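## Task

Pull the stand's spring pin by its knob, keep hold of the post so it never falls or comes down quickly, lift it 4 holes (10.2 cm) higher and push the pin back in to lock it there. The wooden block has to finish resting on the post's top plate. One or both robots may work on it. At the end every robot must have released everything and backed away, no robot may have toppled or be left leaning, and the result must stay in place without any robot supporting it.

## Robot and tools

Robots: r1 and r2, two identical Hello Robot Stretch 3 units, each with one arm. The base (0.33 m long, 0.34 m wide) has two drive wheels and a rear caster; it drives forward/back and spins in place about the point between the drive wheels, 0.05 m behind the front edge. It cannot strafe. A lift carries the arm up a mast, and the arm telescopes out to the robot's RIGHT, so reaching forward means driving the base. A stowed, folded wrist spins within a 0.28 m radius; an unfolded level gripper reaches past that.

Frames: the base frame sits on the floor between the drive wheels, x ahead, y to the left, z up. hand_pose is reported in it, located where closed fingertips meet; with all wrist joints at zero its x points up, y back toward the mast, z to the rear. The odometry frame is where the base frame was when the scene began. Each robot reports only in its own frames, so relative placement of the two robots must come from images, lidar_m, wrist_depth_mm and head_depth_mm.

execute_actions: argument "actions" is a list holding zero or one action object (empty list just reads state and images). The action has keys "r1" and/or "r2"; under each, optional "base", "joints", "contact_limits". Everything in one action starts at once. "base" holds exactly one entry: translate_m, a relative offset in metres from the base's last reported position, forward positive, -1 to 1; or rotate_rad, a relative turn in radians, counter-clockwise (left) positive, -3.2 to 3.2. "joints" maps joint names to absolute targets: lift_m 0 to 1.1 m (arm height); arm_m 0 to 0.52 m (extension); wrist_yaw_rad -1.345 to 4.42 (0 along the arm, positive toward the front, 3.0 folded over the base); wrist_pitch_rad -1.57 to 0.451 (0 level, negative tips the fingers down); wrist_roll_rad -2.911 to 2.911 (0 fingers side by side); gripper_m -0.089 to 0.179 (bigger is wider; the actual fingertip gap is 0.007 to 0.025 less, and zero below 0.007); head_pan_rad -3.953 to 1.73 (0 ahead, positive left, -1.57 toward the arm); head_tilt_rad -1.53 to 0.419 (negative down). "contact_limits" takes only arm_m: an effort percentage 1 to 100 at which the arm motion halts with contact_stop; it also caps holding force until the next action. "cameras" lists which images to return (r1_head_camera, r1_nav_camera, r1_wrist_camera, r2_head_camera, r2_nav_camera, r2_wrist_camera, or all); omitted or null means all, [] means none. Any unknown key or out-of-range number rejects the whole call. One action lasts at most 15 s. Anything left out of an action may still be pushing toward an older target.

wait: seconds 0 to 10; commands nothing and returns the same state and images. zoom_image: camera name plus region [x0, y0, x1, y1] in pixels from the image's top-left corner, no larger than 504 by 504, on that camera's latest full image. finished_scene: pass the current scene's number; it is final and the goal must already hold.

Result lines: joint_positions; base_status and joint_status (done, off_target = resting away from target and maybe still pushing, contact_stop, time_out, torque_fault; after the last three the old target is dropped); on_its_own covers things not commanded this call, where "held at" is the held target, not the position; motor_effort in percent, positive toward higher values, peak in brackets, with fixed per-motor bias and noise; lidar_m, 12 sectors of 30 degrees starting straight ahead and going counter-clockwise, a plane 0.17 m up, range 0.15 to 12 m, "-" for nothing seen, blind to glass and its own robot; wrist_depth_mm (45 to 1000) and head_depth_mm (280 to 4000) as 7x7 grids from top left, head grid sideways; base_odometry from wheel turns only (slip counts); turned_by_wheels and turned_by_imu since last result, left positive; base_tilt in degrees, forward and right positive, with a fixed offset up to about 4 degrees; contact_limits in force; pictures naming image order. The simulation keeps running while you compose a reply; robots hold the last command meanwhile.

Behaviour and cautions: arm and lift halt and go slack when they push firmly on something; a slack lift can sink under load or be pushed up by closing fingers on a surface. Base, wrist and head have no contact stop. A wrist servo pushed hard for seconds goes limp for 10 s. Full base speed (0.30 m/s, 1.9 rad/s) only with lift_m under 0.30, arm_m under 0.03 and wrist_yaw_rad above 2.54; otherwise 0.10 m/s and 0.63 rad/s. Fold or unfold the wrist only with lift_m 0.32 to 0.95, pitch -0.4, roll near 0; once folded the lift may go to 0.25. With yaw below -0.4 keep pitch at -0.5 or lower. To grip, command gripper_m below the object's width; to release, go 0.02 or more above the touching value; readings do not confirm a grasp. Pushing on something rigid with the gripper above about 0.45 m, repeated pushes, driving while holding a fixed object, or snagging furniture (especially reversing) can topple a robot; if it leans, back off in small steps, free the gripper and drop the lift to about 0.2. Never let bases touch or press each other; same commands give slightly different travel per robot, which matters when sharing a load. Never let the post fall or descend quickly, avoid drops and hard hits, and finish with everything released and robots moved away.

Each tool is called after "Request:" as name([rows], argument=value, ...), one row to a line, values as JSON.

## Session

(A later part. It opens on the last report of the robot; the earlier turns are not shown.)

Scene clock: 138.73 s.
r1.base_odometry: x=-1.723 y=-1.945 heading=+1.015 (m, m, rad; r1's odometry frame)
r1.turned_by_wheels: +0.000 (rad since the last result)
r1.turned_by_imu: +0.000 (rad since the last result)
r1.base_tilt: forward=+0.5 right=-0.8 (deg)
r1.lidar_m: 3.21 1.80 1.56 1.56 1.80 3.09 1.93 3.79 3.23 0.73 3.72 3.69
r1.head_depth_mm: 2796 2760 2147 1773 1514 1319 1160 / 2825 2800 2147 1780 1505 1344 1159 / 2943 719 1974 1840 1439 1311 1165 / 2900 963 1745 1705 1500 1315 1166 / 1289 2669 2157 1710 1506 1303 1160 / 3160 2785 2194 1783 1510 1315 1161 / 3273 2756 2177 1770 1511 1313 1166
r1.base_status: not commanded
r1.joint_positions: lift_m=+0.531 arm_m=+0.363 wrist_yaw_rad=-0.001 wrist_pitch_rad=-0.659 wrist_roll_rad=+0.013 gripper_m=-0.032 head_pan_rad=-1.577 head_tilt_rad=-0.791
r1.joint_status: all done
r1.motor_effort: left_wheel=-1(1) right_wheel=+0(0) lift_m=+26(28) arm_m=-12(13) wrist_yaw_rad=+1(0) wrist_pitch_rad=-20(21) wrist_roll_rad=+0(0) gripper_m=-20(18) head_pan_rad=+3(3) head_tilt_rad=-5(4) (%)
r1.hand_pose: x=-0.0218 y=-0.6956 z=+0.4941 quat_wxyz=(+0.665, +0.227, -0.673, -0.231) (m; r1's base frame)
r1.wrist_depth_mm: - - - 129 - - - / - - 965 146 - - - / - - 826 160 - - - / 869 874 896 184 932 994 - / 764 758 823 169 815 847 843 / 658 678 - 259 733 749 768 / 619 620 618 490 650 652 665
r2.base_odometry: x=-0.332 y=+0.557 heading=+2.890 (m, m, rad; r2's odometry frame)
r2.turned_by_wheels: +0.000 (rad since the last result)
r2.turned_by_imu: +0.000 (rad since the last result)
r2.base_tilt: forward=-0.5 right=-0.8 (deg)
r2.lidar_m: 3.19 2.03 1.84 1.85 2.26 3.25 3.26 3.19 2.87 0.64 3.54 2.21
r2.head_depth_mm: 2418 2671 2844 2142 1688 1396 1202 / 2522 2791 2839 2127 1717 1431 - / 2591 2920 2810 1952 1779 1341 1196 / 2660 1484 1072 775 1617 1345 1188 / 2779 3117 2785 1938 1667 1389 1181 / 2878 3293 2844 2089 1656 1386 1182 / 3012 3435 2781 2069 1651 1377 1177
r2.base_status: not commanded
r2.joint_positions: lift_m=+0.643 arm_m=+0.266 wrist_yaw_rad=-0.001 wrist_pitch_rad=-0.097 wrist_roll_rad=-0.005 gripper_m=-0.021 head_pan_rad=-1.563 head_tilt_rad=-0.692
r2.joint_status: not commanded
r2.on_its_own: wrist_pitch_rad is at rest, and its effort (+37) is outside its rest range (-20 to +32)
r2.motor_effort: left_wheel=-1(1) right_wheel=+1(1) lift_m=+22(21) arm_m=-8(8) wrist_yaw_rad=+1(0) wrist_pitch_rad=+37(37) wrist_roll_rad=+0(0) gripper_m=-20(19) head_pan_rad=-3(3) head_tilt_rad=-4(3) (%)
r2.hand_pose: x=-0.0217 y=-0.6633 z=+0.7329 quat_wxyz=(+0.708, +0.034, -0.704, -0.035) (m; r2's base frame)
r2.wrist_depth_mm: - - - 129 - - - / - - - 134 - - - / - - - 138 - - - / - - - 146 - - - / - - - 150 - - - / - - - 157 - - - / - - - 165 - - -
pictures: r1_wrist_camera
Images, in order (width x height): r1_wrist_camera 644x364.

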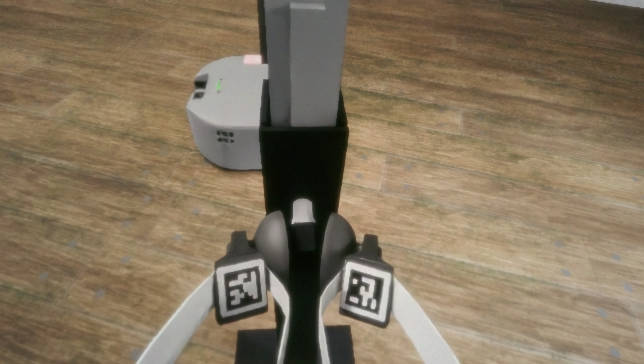

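Request:
execute_actions([
  {"r2":{"joints":{"lift_m":0.639}}},
], cameras=["r1_wrist_camera"])

Request:
execute_actions([
  {"r2":{"joints":{"lift_m":0.648}}},
], cameras=["r1_wrist_camera"])

Scene clock: 141.63 s.
r1.base_odometry: x=-1.723 y=-1.945 heading=+1.015 (m, m, rad; r1's odometry frame)
r1.turned_by_wheels: +0.000 (rad since the last result)
r1.turned_by_imu: +0.000 (rad since the last result)
r1.base_tilt: forward=+0.4 right=-0.6 (deg)
r1.lidar_m: 3.21 1.80 1.56 1.56 1.79 3.07 1.92 3.78 3.23 0.73 3.72 3.66
r1.head_depth_mm: 2808 2774 2163 1767 1510 1318 1153 / 2881 2760 2147 1785 1512 1334 1163 / 2979 720 903 1831 1442 1312 1167 / 2854 978 1724 1675 1493 1311 1155 / 1289 2681 2183 1694 1513 1318 1157 / 3191 2803 2177 1782 1516 1307 1167 / 3295 2770 2176 1782 1510 1312 1164
r1.base_status: not commanded
r1.joint_positions: lift_m=+0.531 arm_m=+0.363 wrist_yaw_rad=-0.001 wrist_pitch_rad=-0.659 wrist_roll_rad=+0.013 gripper_m=-0.032 head_pan_rad=-1.577 head_tilt_rad=-0.791
r1.joint_status: not commanded
r1.motor_effort: left_wheel=-1(1) right_wheel=+0(0) lift_m=+26(26) arm_m=-11(12) wrist_yaw_rad=+0(0) wrist_pitch_rad=-20(20) wrist_roll_rad=+0(1) gripper_m=-18(19) head_pan_rad=+2(3) head_tilt_rad=-5(4) (%)
r1.hand_pose: x=-0.0218 y=-0.6956 z=+0.4941 quat_wxyz=(+0.665, +0.227, -0.673, -0.231) (m; r1's base frame)
r1.wrist_depth_mm: - - - 129 - - - / - - 947 146 - - - / - - 841 159 - - - / 852 881 894 185 916 - 982 / 735 772 818 169 827 822 829 / 664 702 - 260 725 715 737 / 613 617 607 482 649 660 674
r2.base_odometry: x=-0.332 y=+0.557 heading=+2.890 (m, m, rad; r2's odometry frame)
r2.turned_by_wheels: +0.000 (rad since the last result)
r2.turned_by_imu: +0.000 (rad since the last result)
r2.base_tilt: forward=-0.5 right=-0.8 (deg)
r2.lidar_m: 3.18 2.03 1.84 1.85 2.26 3.25 3.27 3.21 2.88 0.64 3.55 2.21
r2.head_depth_mm: 2436 2673 2862 2136 1693 1402 1213 / 2513 2799 2857 2108 1732 1431 - / 2591 2908 2832 1958 1778 1348 1192 / 2671 1489 1076 777 1622 1343 1184 / 2818 3103 2802 1951 1673 1383 1181 / 2889 3276 2782 2090 1655 1380 1183 / 2984 3460 2754 2081 1652 1378 1179
r2.base_status: not commanded
r2.joint_positions: lift_m=+0.639 arm_m=+0.266 wrist_yaw_rad=-0.001 wrist_pitch_rad=-0.087 wrist_roll_rad=-0.005 gripper_m=-0.021 head_pan_rad=-1.563 head_tilt_rad=-0.692
r2.joint_status: all done
r2.on_its_own: wrist_pitch_rad is at rest, and its effort (+34) is outside its rest range (-20 to +32)
r2.motor_effort: left_wheel=+0(1) right_wheel=+1(1) lift_m=+20(20) arm_m=-7(8) wrist_yaw_rad=+1(1) wrist_pitch_rad=+34(37) wrist_roll_rad=+0(0) gripper_m=-19(20) head_pan_rad=-2(2) head_tilt_rad=-3(4) (%)
r2.hand_pose: x=-0.0217 y=-0.6637 z=+0.7315 quat_wxyz=(+0.709, +0.031, -0.704, -0.031) (m; r2's base frame)
r2.wrist_depth_mm: - - - 130 - - - / - - - 135 - - - / - - - 139 - - - / - - - 146 - - - / - - - 150 - - - / - - - 156 - - - / - - - 164 - - -
pictures: r1_wrist_camera
Images, in order (width x height): r1_wrist_camera 644x364.

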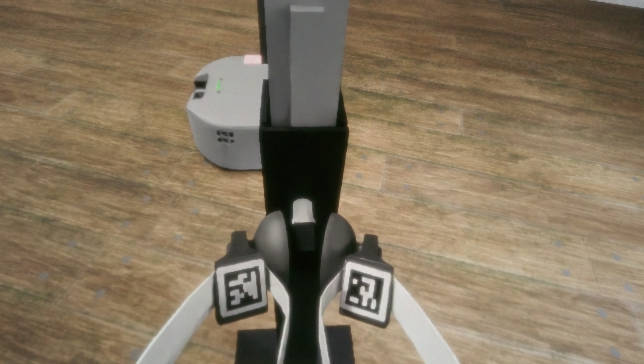

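Scene clock: 142.33 s.
r1.base_odometry: x=-1.723 y=-1.945 heading=+1.015 (m, m, rad; r1's odometry frame)
r1.turned_by_wheels: +0.000 (rad since the last result)
r1.turned_by_imu: +0.000 (rad since the last result)
r1.base_tilt: forward=+0.4 right=-0.6 (deg)
r1.lidar_m: 3.21 1.80 1.56 1.56 1.80 3.10 1.93 3.78 3.24 0.73 3.71 3.69
r1.head_depth_mm: 2790 2753 2175 1774 1514 1310 1154 / 2854 2777 2160 1781 1500 1327 1163 / 2941 724 1992 1829 1429 1307 1162 / 2920 963 1718 1669 1502 1317 1161 / 1289 2659 2164 1687 1514 1316 1167 / 3195 2788 2206 1780 1510 1311 1165 / 3252 2753 2189 1787 1510 1316 1160
r1.base_status: not commanded
r1.joint_positions: lift_m=+0.531 arm_m=+0.363 wrist_yaw_rad=-0.001 wrist_pitch_rad=-0.659 wrist_roll_rad=+0.013 gripper_m=-0.032 head_pan_rad=-1.577 head_tilt_rad=-0.791
r1.joint_status: not commanded
r1.motor_effort: left_wheel=-1(1) right_wheel=+0(0) lift_m=+26(26) arm_m=-11(12) wrist_yaw_rad=+1(1) wrist_pitch_rad=-20(20) wrist_roll_rad=+0(0) gripper_m=-18(19) head_pan_rad=+3(3) head_tilt_rad=-5(5) (%)
r1.hand_pose: x=-0.0218 y=-0.6956 z=+0.4941 quat_wxyz=(+0.665, +0.227, -0.673, -0.231) (m; r1's base frame)
r1.wrist_depth_mm: - - - 130 - - - / - - 950 146 - - - / - 999 829 159 - - - / 837 889 871 184 948 974 955 / 760 767 814 169 809 832 846 / 673 690 - 261 734 728 739 / 617 624 614 485 649 643 667
r2.base_odometry: x=-0.332 y=+0.557 heading=+2.890 (m, m, rad; r2's odometry frame)
r2.turned_by_wheels: +0.000 (rad since the last result)
r2.turned_by_imu: +0.000 (rad since the last result)
r2.base_tilt: forward=-0.4 right=-0.8 (deg)
r2.lidar_m: 3.20 2.03 1.84 1.85 2.26 3.25 3.28 3.20 2.87 0.64 3.56 2.21
r2.head_depth_mm: 2432 2643 2882 2134 1692 1397 1223 / 2486 2779 2861 2094 1735 1425 - / 2591 2867 2816 1969 1777 1341 1188 / 2662 1484 1075 777 1628 1340 1190 / 2782 3112 2808 1949 1662 1382 1183 / 2891 3256 2763 2076 1662 1379 1176 / 3002 3411 2763 2071 1646 1377 1171
r2.base_status: not commanded
r2.joint_positions: lift_m=+0.647 arm_m=+0.266 wrist_yaw_rad=-0.001 wrist_pitch_rad=-0.108 wrist_roll_rad=-0.005 gripper_m=-0.021 head_pan_rad=-1.563 head_tilt_rad=-0.692
r2.joint_status: all done
r2.on_its_own: wrist_pitch_rad is at rest, and its effort (+42) is outside its rest range (-20 to +32)
r2.motor_effort: left_wheel=-1(1) right_wheel=+1(1) lift_m=+33(34) arm_m=-7(7) wrist_yaw_rad=+0(0) wrist_pitch_rad=+42(42) wrist_roll_rad=+0(0) gripper_m=-20(20) head_pan_rad=-1(2) head_tilt_rad=-3(4) (%)
r2.hand_pose: x=-0.0217 y=-0.6627 z=+0.7345 quat_wxyz=(+0.708, +0.038, -0.704, -0.039) (m; r2's base frame)
r2.wrist_depth_mm: - - - 129 - - - / - - - 134 - - - / - - - 139 - - - / - - - 145 - - - / - - - 151 - - - / - - - 158 - - - / - - - 167 - - -
pictures: r1_wrist_camera
Images, in order (width x height): r1_wrist_camera 644x364.

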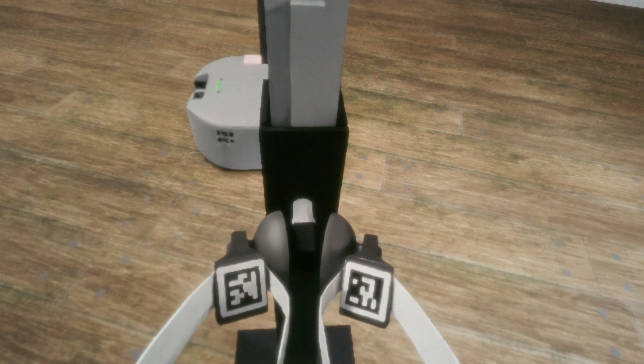

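Request:
execute_actions([
  {"r2":{"joints":{"lift_m":0.643}},"r1":{"joints":{"gripper_m":-0.037}}},
], cameras=[])

Request:
execute_actions([
  {"r1":{"joints":{"arm_m":0.352,"lift_m":0.527}}},
], cameras=["r1_wrist_camera"])

Request:
zoom_image(camera="r1_wrist_camera", region=[240,170,380,310])

Scene clock: 146.23 s.
r1.base_odometry: x=-1.723 y=-1.945 heading=+1.015 (m, m, rad; r1's odometry frame)
r1.turned_by_wheels: +0.000 (rad since the last result)
r1.turned_by_imu: +0.001 (rad since the last result)
r1.base_tilt: forward=+0.5 right=-0.6 (deg)
r1.lidar_m: 3.22 1.80 1.56 1.56 1.79 3.09 1.92 3.79 3.24 0.73 3.73 3.70
r1.head_depth_mm: 2770 2769 2160 1795 1504 1311 1158 / 2862 2735 2171 1785 1500 1335 1156 / 2963 718 907 1819 1440 1314 1162 / 2910 967 1729 1687 1498 1316 1161 / 1296 2663 2168 1699 1504 1313 1161 / 3208 2770 2165 1790 1508 1310 1160 / 3318 2781 2187 1790 1514 1318 1163
r1.base_status: not commanded
r1.joint_positions: lift_m=+0.531 arm_m=+0.363 wrist_yaw_rad=-0.001 wrist_pitch_rad=-0.659 wrist_roll_rad=+0.013 gripper_m=-0.036 head_pan_rad=-1.577 head_tilt_rad=-0.791
r1.joint_status: all done
r1.motor_effort: left_wheel=-1(1) right_wheel=+0(0) lift_m=+26(26) arm_m=-12(12) wrist_yaw_rad=+2(2) wrist_pitch_rad=-20(20) wrist_roll_rad=+0(1) gripper_m=-19(47) head_pan_rad=+3(3) head_tilt_rad=-4(4) (%)
r1.hand_pose: x=-0.0218 y=-0.6956 z=+0.4941 quat_wxyz=(+0.665, +0.227, -0.673, -0.231) (m; r1's base frame)
r1.wrist_depth_mm: - - - 129 - - - / - - 945 146 - - - / - - 837 159 - - - / 878 895 881 184 931 956 990 / 753 764 789 170 809 823 842 / 683 691 - 259 730 722 740 / 613 598 626 492 645 624 647
r2.base_odometry: x=-0.332 y=+0.557 heading=+2.890 (m, m, rad; r2's odometry frame)
r2.turned_by_wheels: +0.000 (rad since the last result)
r2.turned_by_imu: +0.000 (rad since the last result)
r2.base_tilt: forward=-0.4 right=-0.8 (deg)
r2.lidar_m: 3.18 2.03 1.84 1.85 2.26 3.25 3.29 3.20 2.87 0.64 3.55 2.21
r2.head_depth_mm: 2422 2679 2825 2108 1689 1398 1212 / 2505 2797 2868 2115 1731 1431 - / 2581 2889 2821 1965 1787 1336 1188 / 2666 1489 1080 778 1622 1346 1186 / 2745 3159 2805 1944 1661 1380 1182 / 2922 3267 2806 2093 1666 1380 1182 / 3033 3438 2751 2072 1656 1372 1179
r2.base_status: not commanded
r2.joint_positions: lift_m=+0.643 arm_m=+0.266 wrist_yaw_rad=-0.001 wrist_pitch_rad=-0.098 wrist_roll_rad=-0.005 gripper_m=-0.021 head_pan_rad=-1.563 head_tilt_rad=-0.692
r2.joint_status: all done
r2.on_its_own: wrist_pitch_rad is at rest, and its effort (+38) is outside its rest range (-20 to +32)
r2.motor_effort: left_wheel=-1(1) right_wheel=+1(1) lift_m=+21(32) arm_m=-7(7) wrist_yaw_rad=+0(0) wrist_pitch_rad=+38(41) wrist_roll_rad=+0(0) gripper_m=-20(19) head_pan_rad=-3(3) head_tilt_rad=-3(3) (%)
r2.hand_pose: x=-0.0217 y=-0.6632 z=+0.7327 quat_wxyz=(+0.708, +0.035, -0.704, -0.035) (m; r2's base frame)
r2.wrist_depth_mm: - - - 130 - - - / - - - 134 - - - / - - - 139 - - - / - - - 146 - - - / - - - 150 - - - / - - - 157 - - - / - - - 166 - - -
pictures: none
No camera images: the call's "cameras" was empty. Leave "cameras" out to get every camera's image.

Scene clock: 147.07 s.
r1.base_odometry: x=-1.723 y=-1.945 heading=+1.014 (m, m, rad; r1's odometry frame)
r1.turned_by_wheels: +0.000 (rad since the last result)
r1.turned_by_imu: +0.000 (rad since the last result)
r1.base_tilt: forward=+0.5 right=-0.6 (deg)
r1.lidar_m: 3.21 1.79 1.56 1.56 1.80 3.10 1.93 3.79 3.24 0.73 3.71 3.69
r1.head_depth_mm: 2785 2705 2195 1767 1510 1316 1163 / 2871 2753 2144 1771 1520 1344 1153 / 2935 722 906 1791 1429 1318 1159 / 2882 976 1731 1683 1501 1318 1158 / 1286 2653 2158 1700 1507 1312 1163 / 3120 2772 2169 1769 1509 1314 1164 / 3316 2810 2194 1793 1518 1316 1160
r1.base_status: not commanded
r1.joint_positions: lift_m=+0.527 arm_m=+0.353 wrist_yaw_rad=-0.001 wrist_pitch_rad=-0.643 wrist_roll_rad=+0.013 gripper_m=-0.036 head_pan_rad=-1.577 head_tilt_rad=-0.791
r1.joint_status: all done
r1.on_its_own: wrist_pitch_rad is at rest, and its effort (-27) is outside its rest range (-20 to +32)
r1.motor_effort: left_wheel=-1(1) right_wheel=+0(0) lift_m=+24(24) arm_m=-10(10) wrist_yaw_rad=+2(2) wrist_pitch_rad=-27(30) wrist_roll_rad=+0(0) gripper_m=-19(19) head_pan_rad=+3(3) head_tilt_rad=-5(4) (%)
r1.hand_pose: x=-0.0218 y=-0.6882 z=+0.4932 quat_wxyz=(+0.666, +0.222, -0.675, -0.226) (m; r1's base frame)
r1.wrist_depth_mm: - - - 139 - - - / - - 973 156 - - - / - - 860 168 - - - / 870 905 885 191 931 952 989 / 770 771 788 172 843 833 853 / 682 674 - 280 738 747 753 / 599 603 622 607 634 648 671
r2.base_odometry: x=-0.332 y=+0.557 heading=+2.890 (m, m, rad; r2's odometry frame)
r2.turned_by_wheels: +0.000 (rad since the last result)
r2.turned_by_imu: +0.000 (rad since the last result)
r2.base_tilt: forward=-0.5 right=-0.8 (deg)
r2.lidar_m: 3.21 2.03 1.84 1.85 2.26 3.24 3.29 3.18 2.88 0.64 3.55 2.21
r2.head_depth_mm: 2419 2701 2879 2133 1685 1405 1209 / 2496 2772 2851 2137 1730 1436 - / 2587 2905 2827 1974 1777 1341 1188 / 2659 1495 1083 777 1611 1344 1187 / 2769 3102 2764 1939 1663 1387 1179 / 2895 3303 2780 2088 1661 1387 1183 / 3057 3423 2781 2080 1651 1373 1180
r2.base_status: not commanded
r2.joint_positions: lift_m=+0.643 arm_m=+0.266 wrist_yaw_rad=-0.001 wrist_pitch_rad=-0.098 wrist_roll_rad=-0.005 gripper_m=-0.021 head_pan_rad=-1.563 head_tilt_rad=-0.692
r2.joint_status: not commanded
r2.on_its_own: wrist_pitch_rad is at rest, and its effort (+38) is outside its rest range (-20 to +32)
r2.motor_effort: left_wheel=-1(1) right_wheel=+2(1) lift_m=+22(22) arm_m=-7(7) wrist_yaw_rad=+0(1) wrist_pitch_rad=+38(38) wrist_roll_rad=+0(0) gripper_m=-19(20) head_pan_rad=-2(4) head_tilt_rad=-3(5) (%)
r2.hand_pose: x=-0.0217 y=-0.6632 z=+0.7327 quat_wxyz=(+0.708, +0.035, -0.704, -0.035) (m; r2's base frame)
r2.wrist_depth_mm: - - - 129 - - - / - - - 134 - - - / - - - 139 - - - / - - - 146 - - - / - - - 150 - - - / - - - 157 - - - / - - - 166 - - -
pictures: r1_wrist_camera
Images, in order (width x height): r1_wrist_camera 644x364.

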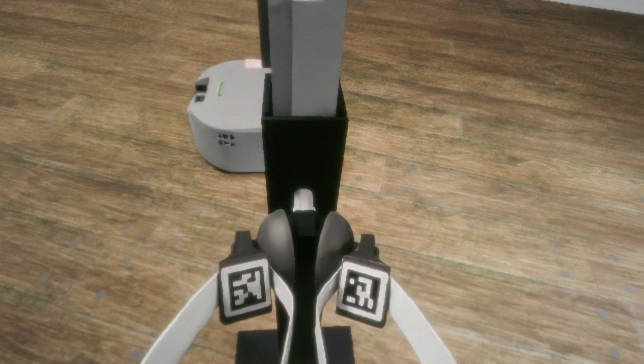

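Region (240, 170, 380, 310) of r1_wrist_camera's 644x364 image, scaled by 3.600.

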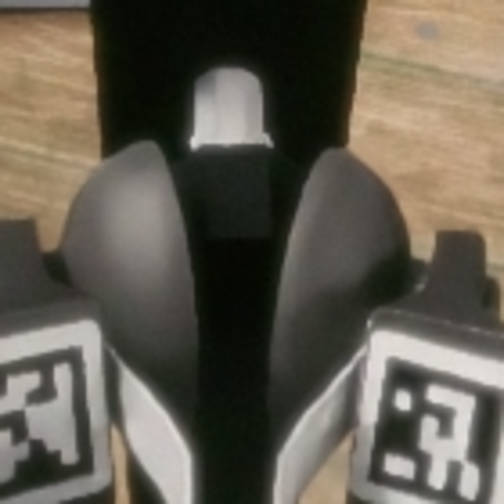

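Request:
execute_actions([
  {"r2":{"joints":{"lift_m":0.654}}},
], cameras=["r1_wrist_camera"])

Scene clock: 150.37 s.
r1.base_odometry: x=-1.723 y=-1.945 heading=+1.014 (m, m, rad; r1's odometry frame)
r1.turned_by_wheels: +0.000 (rad since the last result)
r1.turned_by_imu: +0.001 (rad since the last result)
r1.base_tilt: forward=+0.4 right=-0.6 (deg)
r1.lidar_m: 3.21 1.80 1.56 1.56 1.79 3.07 1.93 3.77 3.24 0.73 3.73 3.70
r1.head_depth_mm: 2765 2749 2187 1786 1516 1306 1165 / 2823 2776 2175 1775 1532 1329 1166 / 2942 722 1975 1776 1427 1302 1157 / 2880 952 1751 1671 1503 1318 1167 / 1282 2629 2178 1694 1523 1313 1159 / 3187 2797 2168 1787 1514 1317 1168 / 3293 2795 2175 1782 1510 1318 1165
r1.base_status: not commanded
r1.joint_positions: lift_m=+0.527 arm_m=+0.353 wrist_yaw_rad=-0.001 wrist_pitch_rad=-0.643 wrist_roll_rad=+0.013 gripper_m=-0.036 head_pan_rad=-1.577 head_tilt_rad=-0.791
r1.joint_status: not commanded
r1.on_its_own: wrist_pitch_rad is at rest, and its effort (-27) is outside its rest range (-20 to +32)
r1.motor_effort: left_wheel=-1(1) right_wheel=+0(0) lift_m=+23(24) arm_m=-10(10) wrist_yaw_rad=+1(1) wrist_pitch_rad=-27(27) wrist_roll_rad=+1(1) gripper_m=-19(18) head_pan_rad=+3(3) head_tilt_rad=-5(4) (%)
r1.hand_pose: x=-0.0218 y=-0.6882 z=+0.4932 quat_wxyz=(+0.666, +0.222, -0.675, -0.226) (m; r1's base frame)
r1.wrist_depth_mm: - - - 139 - - - / - - - 156 - - - / - - 845 167 - - - / 872 901 889 191 968 992 978 / 758 786 784 172 834 829 874 / 671 695 - 282 735 738 735 / 602 619 612 596 650 665 654
r2.base_odometry: x=-0.332 y=+0.557 heading=+2.890 (m, m, rad; r2's odometry frame)
r2.turned_by_wheels: +0.000 (rad since the last result)
r2.turned_by_imu: +0.000 (rad since the last result)
r2.base_tilt: forward=-0.6 right=-0.8 (deg)
r2.lidar_m: 3.20 2.03 1.84 1.85 2.26 3.24 3.27 3.17 2.88 0.64 3.54 2.21
r2.head_depth_mm: 2412 2661 2878 2133 1688 1400 1223 / 2509 2762 2835 2119 1729 - - / 2588 2899 2841 1977 - 1357 1189 / 2668 1480 1090 777 1610 1340 1189 / 2775 3106 2804 1952 1663 1379 1188 / 2880 3295 2774 2074 1668 1385 1182 / 3044 3395 2772 2078 1661 1372 1180
r2.base_status: not commanded
r2.joint_positions: lift_m=+0.653 arm_m=+0.266 wrist_yaw_rad=-0.001 wrist_pitch_rad=-0.128 wrist_roll_rad=-0.005 gripper_m=-0.021 head_pan_rad=-1.563 head_tilt_rad=-0.692
r2.joint_status: all done
r2.on_its_own: wrist_pitch_rad is at rest, and its effort (+49) is outside its rest range (-20 to +32)
r2.motor_effort: left_wheel=+0(1) right_wheel=+1(1) lift_m=+34(31) arm_m=-7(7) wrist_yaw_rad=+1(0) wrist_pitch_rad=+49(50) wrist_roll_rad=+0(0) gripper_m=-19(20) head_pan_rad=-3(4) head_tilt_rad=-3(3) (%)
r2.hand_pose: x=-0.0217 y=-0.6616 z=+0.7354 quat_wxyz=(+0.708, +0.045, -0.703, -0.046) (m; r2's base frame)
r2.wrist_depth_mm: - - - 127 - - - / - - - 133 - - - / - - - 139 - - - / - - - 145 - - - / - - - 152 - - - / - - - 159 - - - / - - - 169 - - -
pictures: r1_wrist_camera
Images, in order (width x height): r1_wrist_camera 644x364.

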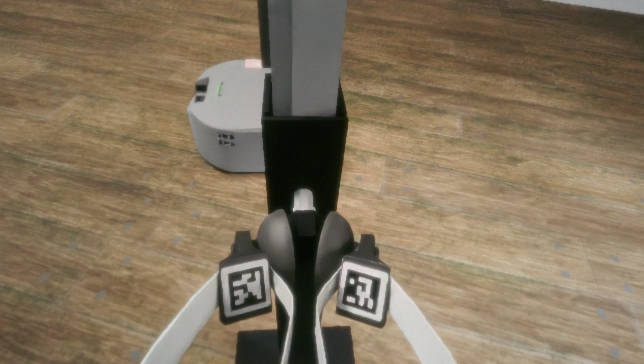

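Request:
execute_actions([
  {"r2":{"joints":{"lift_m":0.644}},"r1":{"joints":{"gripper_m":0.05,"arm_m":0.384,"lift_m":0.542}}},
], cameras=["r1_wrist_camera"])

Request:
execute_actions([
  {"r1":{"joints":{"gripper_m":-0.08}}},
], cameras=["r1_wrist_camera"])

Request:
execute_actions([
  {"r1":{"joints":{"arm_m":0.355,"lift_m":0.53,"gripper_m":-0.085}}},
], cameras=["r1_wrist_camera"])

Scene clock: 158.37 s.
r1.base_odometry: x=-1.723 y=-1.945 heading=+1.014 (m, m, rad; r1's odometry frame)
r1.turned_by_wheels: +0.000 (rad since the last result)
r1.turned_by_imu: +0.001 (rad since the last result)
r1.base_tilt: forward=+0.3 right=-0.6 (deg)
r1.lidar_m: 3.21 1.80 1.56 1.56 1.79 3.10 1.93 3.76 3.24 0.73 3.75 3.69
r1.head_depth_mm: 2767 2750 2180 1773 1508 1315 1173 / 2843 2796 2169 1816 1506 - 1160 / 2931 725 1996 1817 1445 1319 1166 / 2906 973 1744 1698 1487 1315 1169 / 1284 2638 2177 1701 1515 1328 1162 / 3239 2747 2142 1782 1509 1315 1162 / 3255 2766 2177 1786 1507 1316 1158
r1.base_status: not commanded
r1.joint_positions: lift_m=+0.542 arm_m=+0.384 wrist_yaw_rad=-0.001 wrist_pitch_rad=-0.717 wrist_roll_rad=+0.013 gripper_m=+0.050 head_pan_rad=-1.577 head_tilt_rad=-0.791
r1.joint_status: all done
r1.motor_effort: left_wheel=-2(2) right_wheel=+2(2) lift_m=+40(44) arm_m=+7(12) wrist_yaw_rad=+1(2) wrist_pitch_rad=+7(27) wrist_roll_rad=+0(0) gripper_m=+1(81) head_pan_rad=+3(3) head_tilt_rad=-4(5) (%)
r1.hand_pose: x=-0.0218 y=-0.7058 z=+0.4939 quat_wxyz=(+0.658, +0.246, -0.666, -0.251) (m; r1's base frame)
r1.wrist_depth_mm: - - - 113 - - - / - - 860 130 - - - / 941 964 805 145 - - - / 834 836 856 166 901 930 949 / 737 745 781 182 766 788 811 / 655 668 - 266 727 713 730 / 600 608 608 500 633 652 655
r2.base_odometry: x=-0.332 y=+0.557 heading=+2.890 (m, m, rad; r2's odometry frame)
r2.turned_by_wheels: +0.000 (rad since the last result)
r2.turned_by_imu: +0.000 (rad since the last result)
r2.base_tilt: forward=-0.5 right=-0.8 (deg)
r2.lidar_m: 3.19 2.03 1.84 1.85 2.25 3.26 3.29 3.20 2.88 0.64 3.57 2.21
r2.head_depth_mm: 2415 2661 2858 2122 1683 1397 1216 / 2503 2773 2840 2112 1734 1433 - / 2586 2885 2830 1971 1777 1344 1186 / 2644 1476 1061 778 1616 1341 1180 / 2814 3089 2785 1960 1664 1380 1188 / 2885 3251 2796 2077 1652 1379 1187 / 2999 3463 2769 2075 1655 1375 1176
r2.base_status: not commanded
r2.joint_positions: lift_m=+0.644 arm_m=+0.266 wrist_yaw_rad=-0.001 wrist_pitch_rad=-0.103 wrist_roll_rad=-0.005 gripper_m=-0.021 head_pan_rad=-1.563 head_tilt_rad=-0.692
r2.joint_status: all done
r2.on_its_own: wrist_pitch_rad is at rest, and its effort (+39) is outside its rest range (-20 to +32)
r2.motor_effort: left_wheel=-1(1) right_wheel=+1(0) lift_m=+21(33) arm_m=-7(7) wrist_yaw_rad=+0(0) wrist_pitch_rad=+39(49) wrist_roll_rad=+0(0) gripper_m=-20(19) head_pan_rad=-2(3) head_tilt_rad=-4(3) (%)
r2.hand_pose: x=-0.0217 y=-0.6629 z=+0.7325 quat_wxyz=(+0.708, +0.036, -0.704, -0.037) (m; r2's base frame)
r2.wrist_depth_mm: - - - 129 - - - / - - - 134 - - - / - - - 139 - - - / - - - 145 - - - / - - - 151 - - - / - - - 158 - - - / - - - 167 - - -
pictures: r1_wrist_camera
Images, in order (width x height): r1_wrist_camera 644x364.

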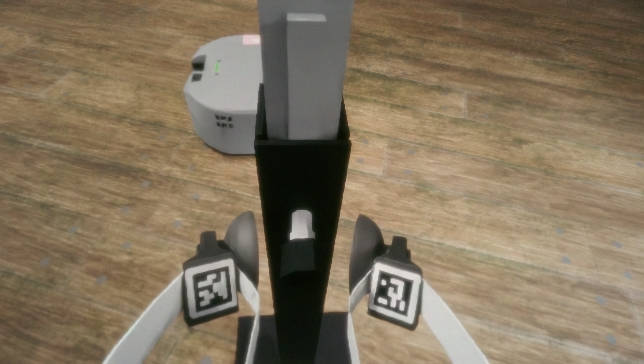

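Scene clock: 160.17 s.
r1.base_odometry: x=-1.723 y=-1.945 heading=+1.014 (m, m, rad; r1's odometry frame)
r1.turned_by_wheels: +0.000 (rad since the last result)
r1.turned_by_imu: +0.000 (rad since the last result)
r1.base_tilt: forward=+0.5 right=-0.7 (deg)
r1.lidar_m: 3.20 1.80 1.56 1.56 1.79 3.11 1.92 3.80 3.24 0.73 3.71 3.70
r1.head_depth_mm: 2765 2750 2155 1794 1509 1318 1170 / 2891 2808 2170 1822 1502 - 1165 / 2918 721 1990 1824 1452 1309 1162 / 2854 969 1739 1691 1470 1311 1168 / 1285 2650 2164 1689 1505 1318 1156 / 3219 2732 2170 1797 1517 1316 1169 / 3347 2740 2170 1791 1499 1313 1169
r1.base_status: not commanded
r1.joint_positions: lift_m=+0.542 arm_m=+0.384 wrist_yaw_rad=+0.002 wrist_pitch_rad=-0.713 wrist_roll_rad=+0.013 gripper_m=-0.079 head_pan_rad=-1.577 head_tilt_rad=-0.791
r1.joint_status: all done
r1.motor_effort: left_wheel=-1(2) right_wheel=+0(1) lift_m=+41(41) arm_m=+1(7) wrist_yaw_rad=-2(1) wrist_pitch_rad=+5(7) wrist_roll_rad=+0(0) gripper_m=-35(100) head_pan_rad=+3(3) head_tilt_rad=-4(3) (%)
r1.hand_pose: x=-0.0213 y=-0.7070 z=+0.4947 quat_wxyz=(+0.659, +0.246, -0.666, -0.248) (m; r1's base frame)
r1.wrist_depth_mm: - - - 112 - - - / - - 860 127 - - - / 941 961 825 146 - - - / 834 846 834 164 875 931 944 / 717 750 765 177 801 808 802 / 673 651 - 156 720 706 739 / 590 606 621 594 623 650 663
r2.base_odometry: x=-0.332 y=+0.557 heading=+2.890 (m, m, rad; r2's odometry frame)
r2.turned_by_wheels: +0.000 (rad since the last result)
r2.turned_by_imu: +0.000 (rad since the last result)
r2.base_tilt: forward=-0.5 right=-0.8 (deg)
r2.lidar_m: 3.20 2.03 1.84 1.85 2.25 3.25 3.28 3.20 2.87 0.64 3.55 2.20
r2.head_depth_mm: 2414 2668 2848 2128 1678 1404 1222 / 2520 2780 2843 2112 1733 1435 - / 2581 2895 2872 1969 1792 1342 1188 / 2699 1478 1054 777 1623 1343 1188 / 2785 3116 2806 1942 1651 1382 1182 / 2922 3273 2802 2073 1659 1381 1182 / 2984 3406 2778 2066 1660 1381 1177
r2.base_status: not commanded
r2.joint_positions: lift_m=+0.644 arm_m=+0.266 wrist_yaw_rad=-0.001 wrist_pitch_rad=-0.103 wrist_roll_rad=-0.005 gripper_m=-0.021 head_pan_rad=-1.563 head_tilt_rad=-0.692
r2.joint_status: not commanded
r2.on_its_own: wrist_pitch_rad is at rest, and its effort (+40) is outside its rest range (-20 to +32)
r2.motor_effort: left_wheel=-1(1) right_wheel=+1(1) lift_m=+21(22) arm_m=-7(7) wrist_yaw_rad=+0(0) wrist_pitch_rad=+40(39) wrist_roll_rad=+0(0) gripper_m=-19(20) head_pan_rad=-3(2) head_tilt_rad=-4(4) (%)
r2.hand_pose: x=-0.0217 y=-0.6629 z=+0.7325 quat_wxyz=(+0.708, +0.036, -0.704, -0.037) (m; r2's base frame)
r2.wrist_depth_mm: - - - 129 - - - / - - - 134 - - - / - - - 140 - - - / - - - 146 - - - / - - - 151 - - - / - - - 158 - - - / - - - 166 - - -
pictures: r1_wrist_camera
Images, in order (width x height): r1_wrist_camera 644x364.

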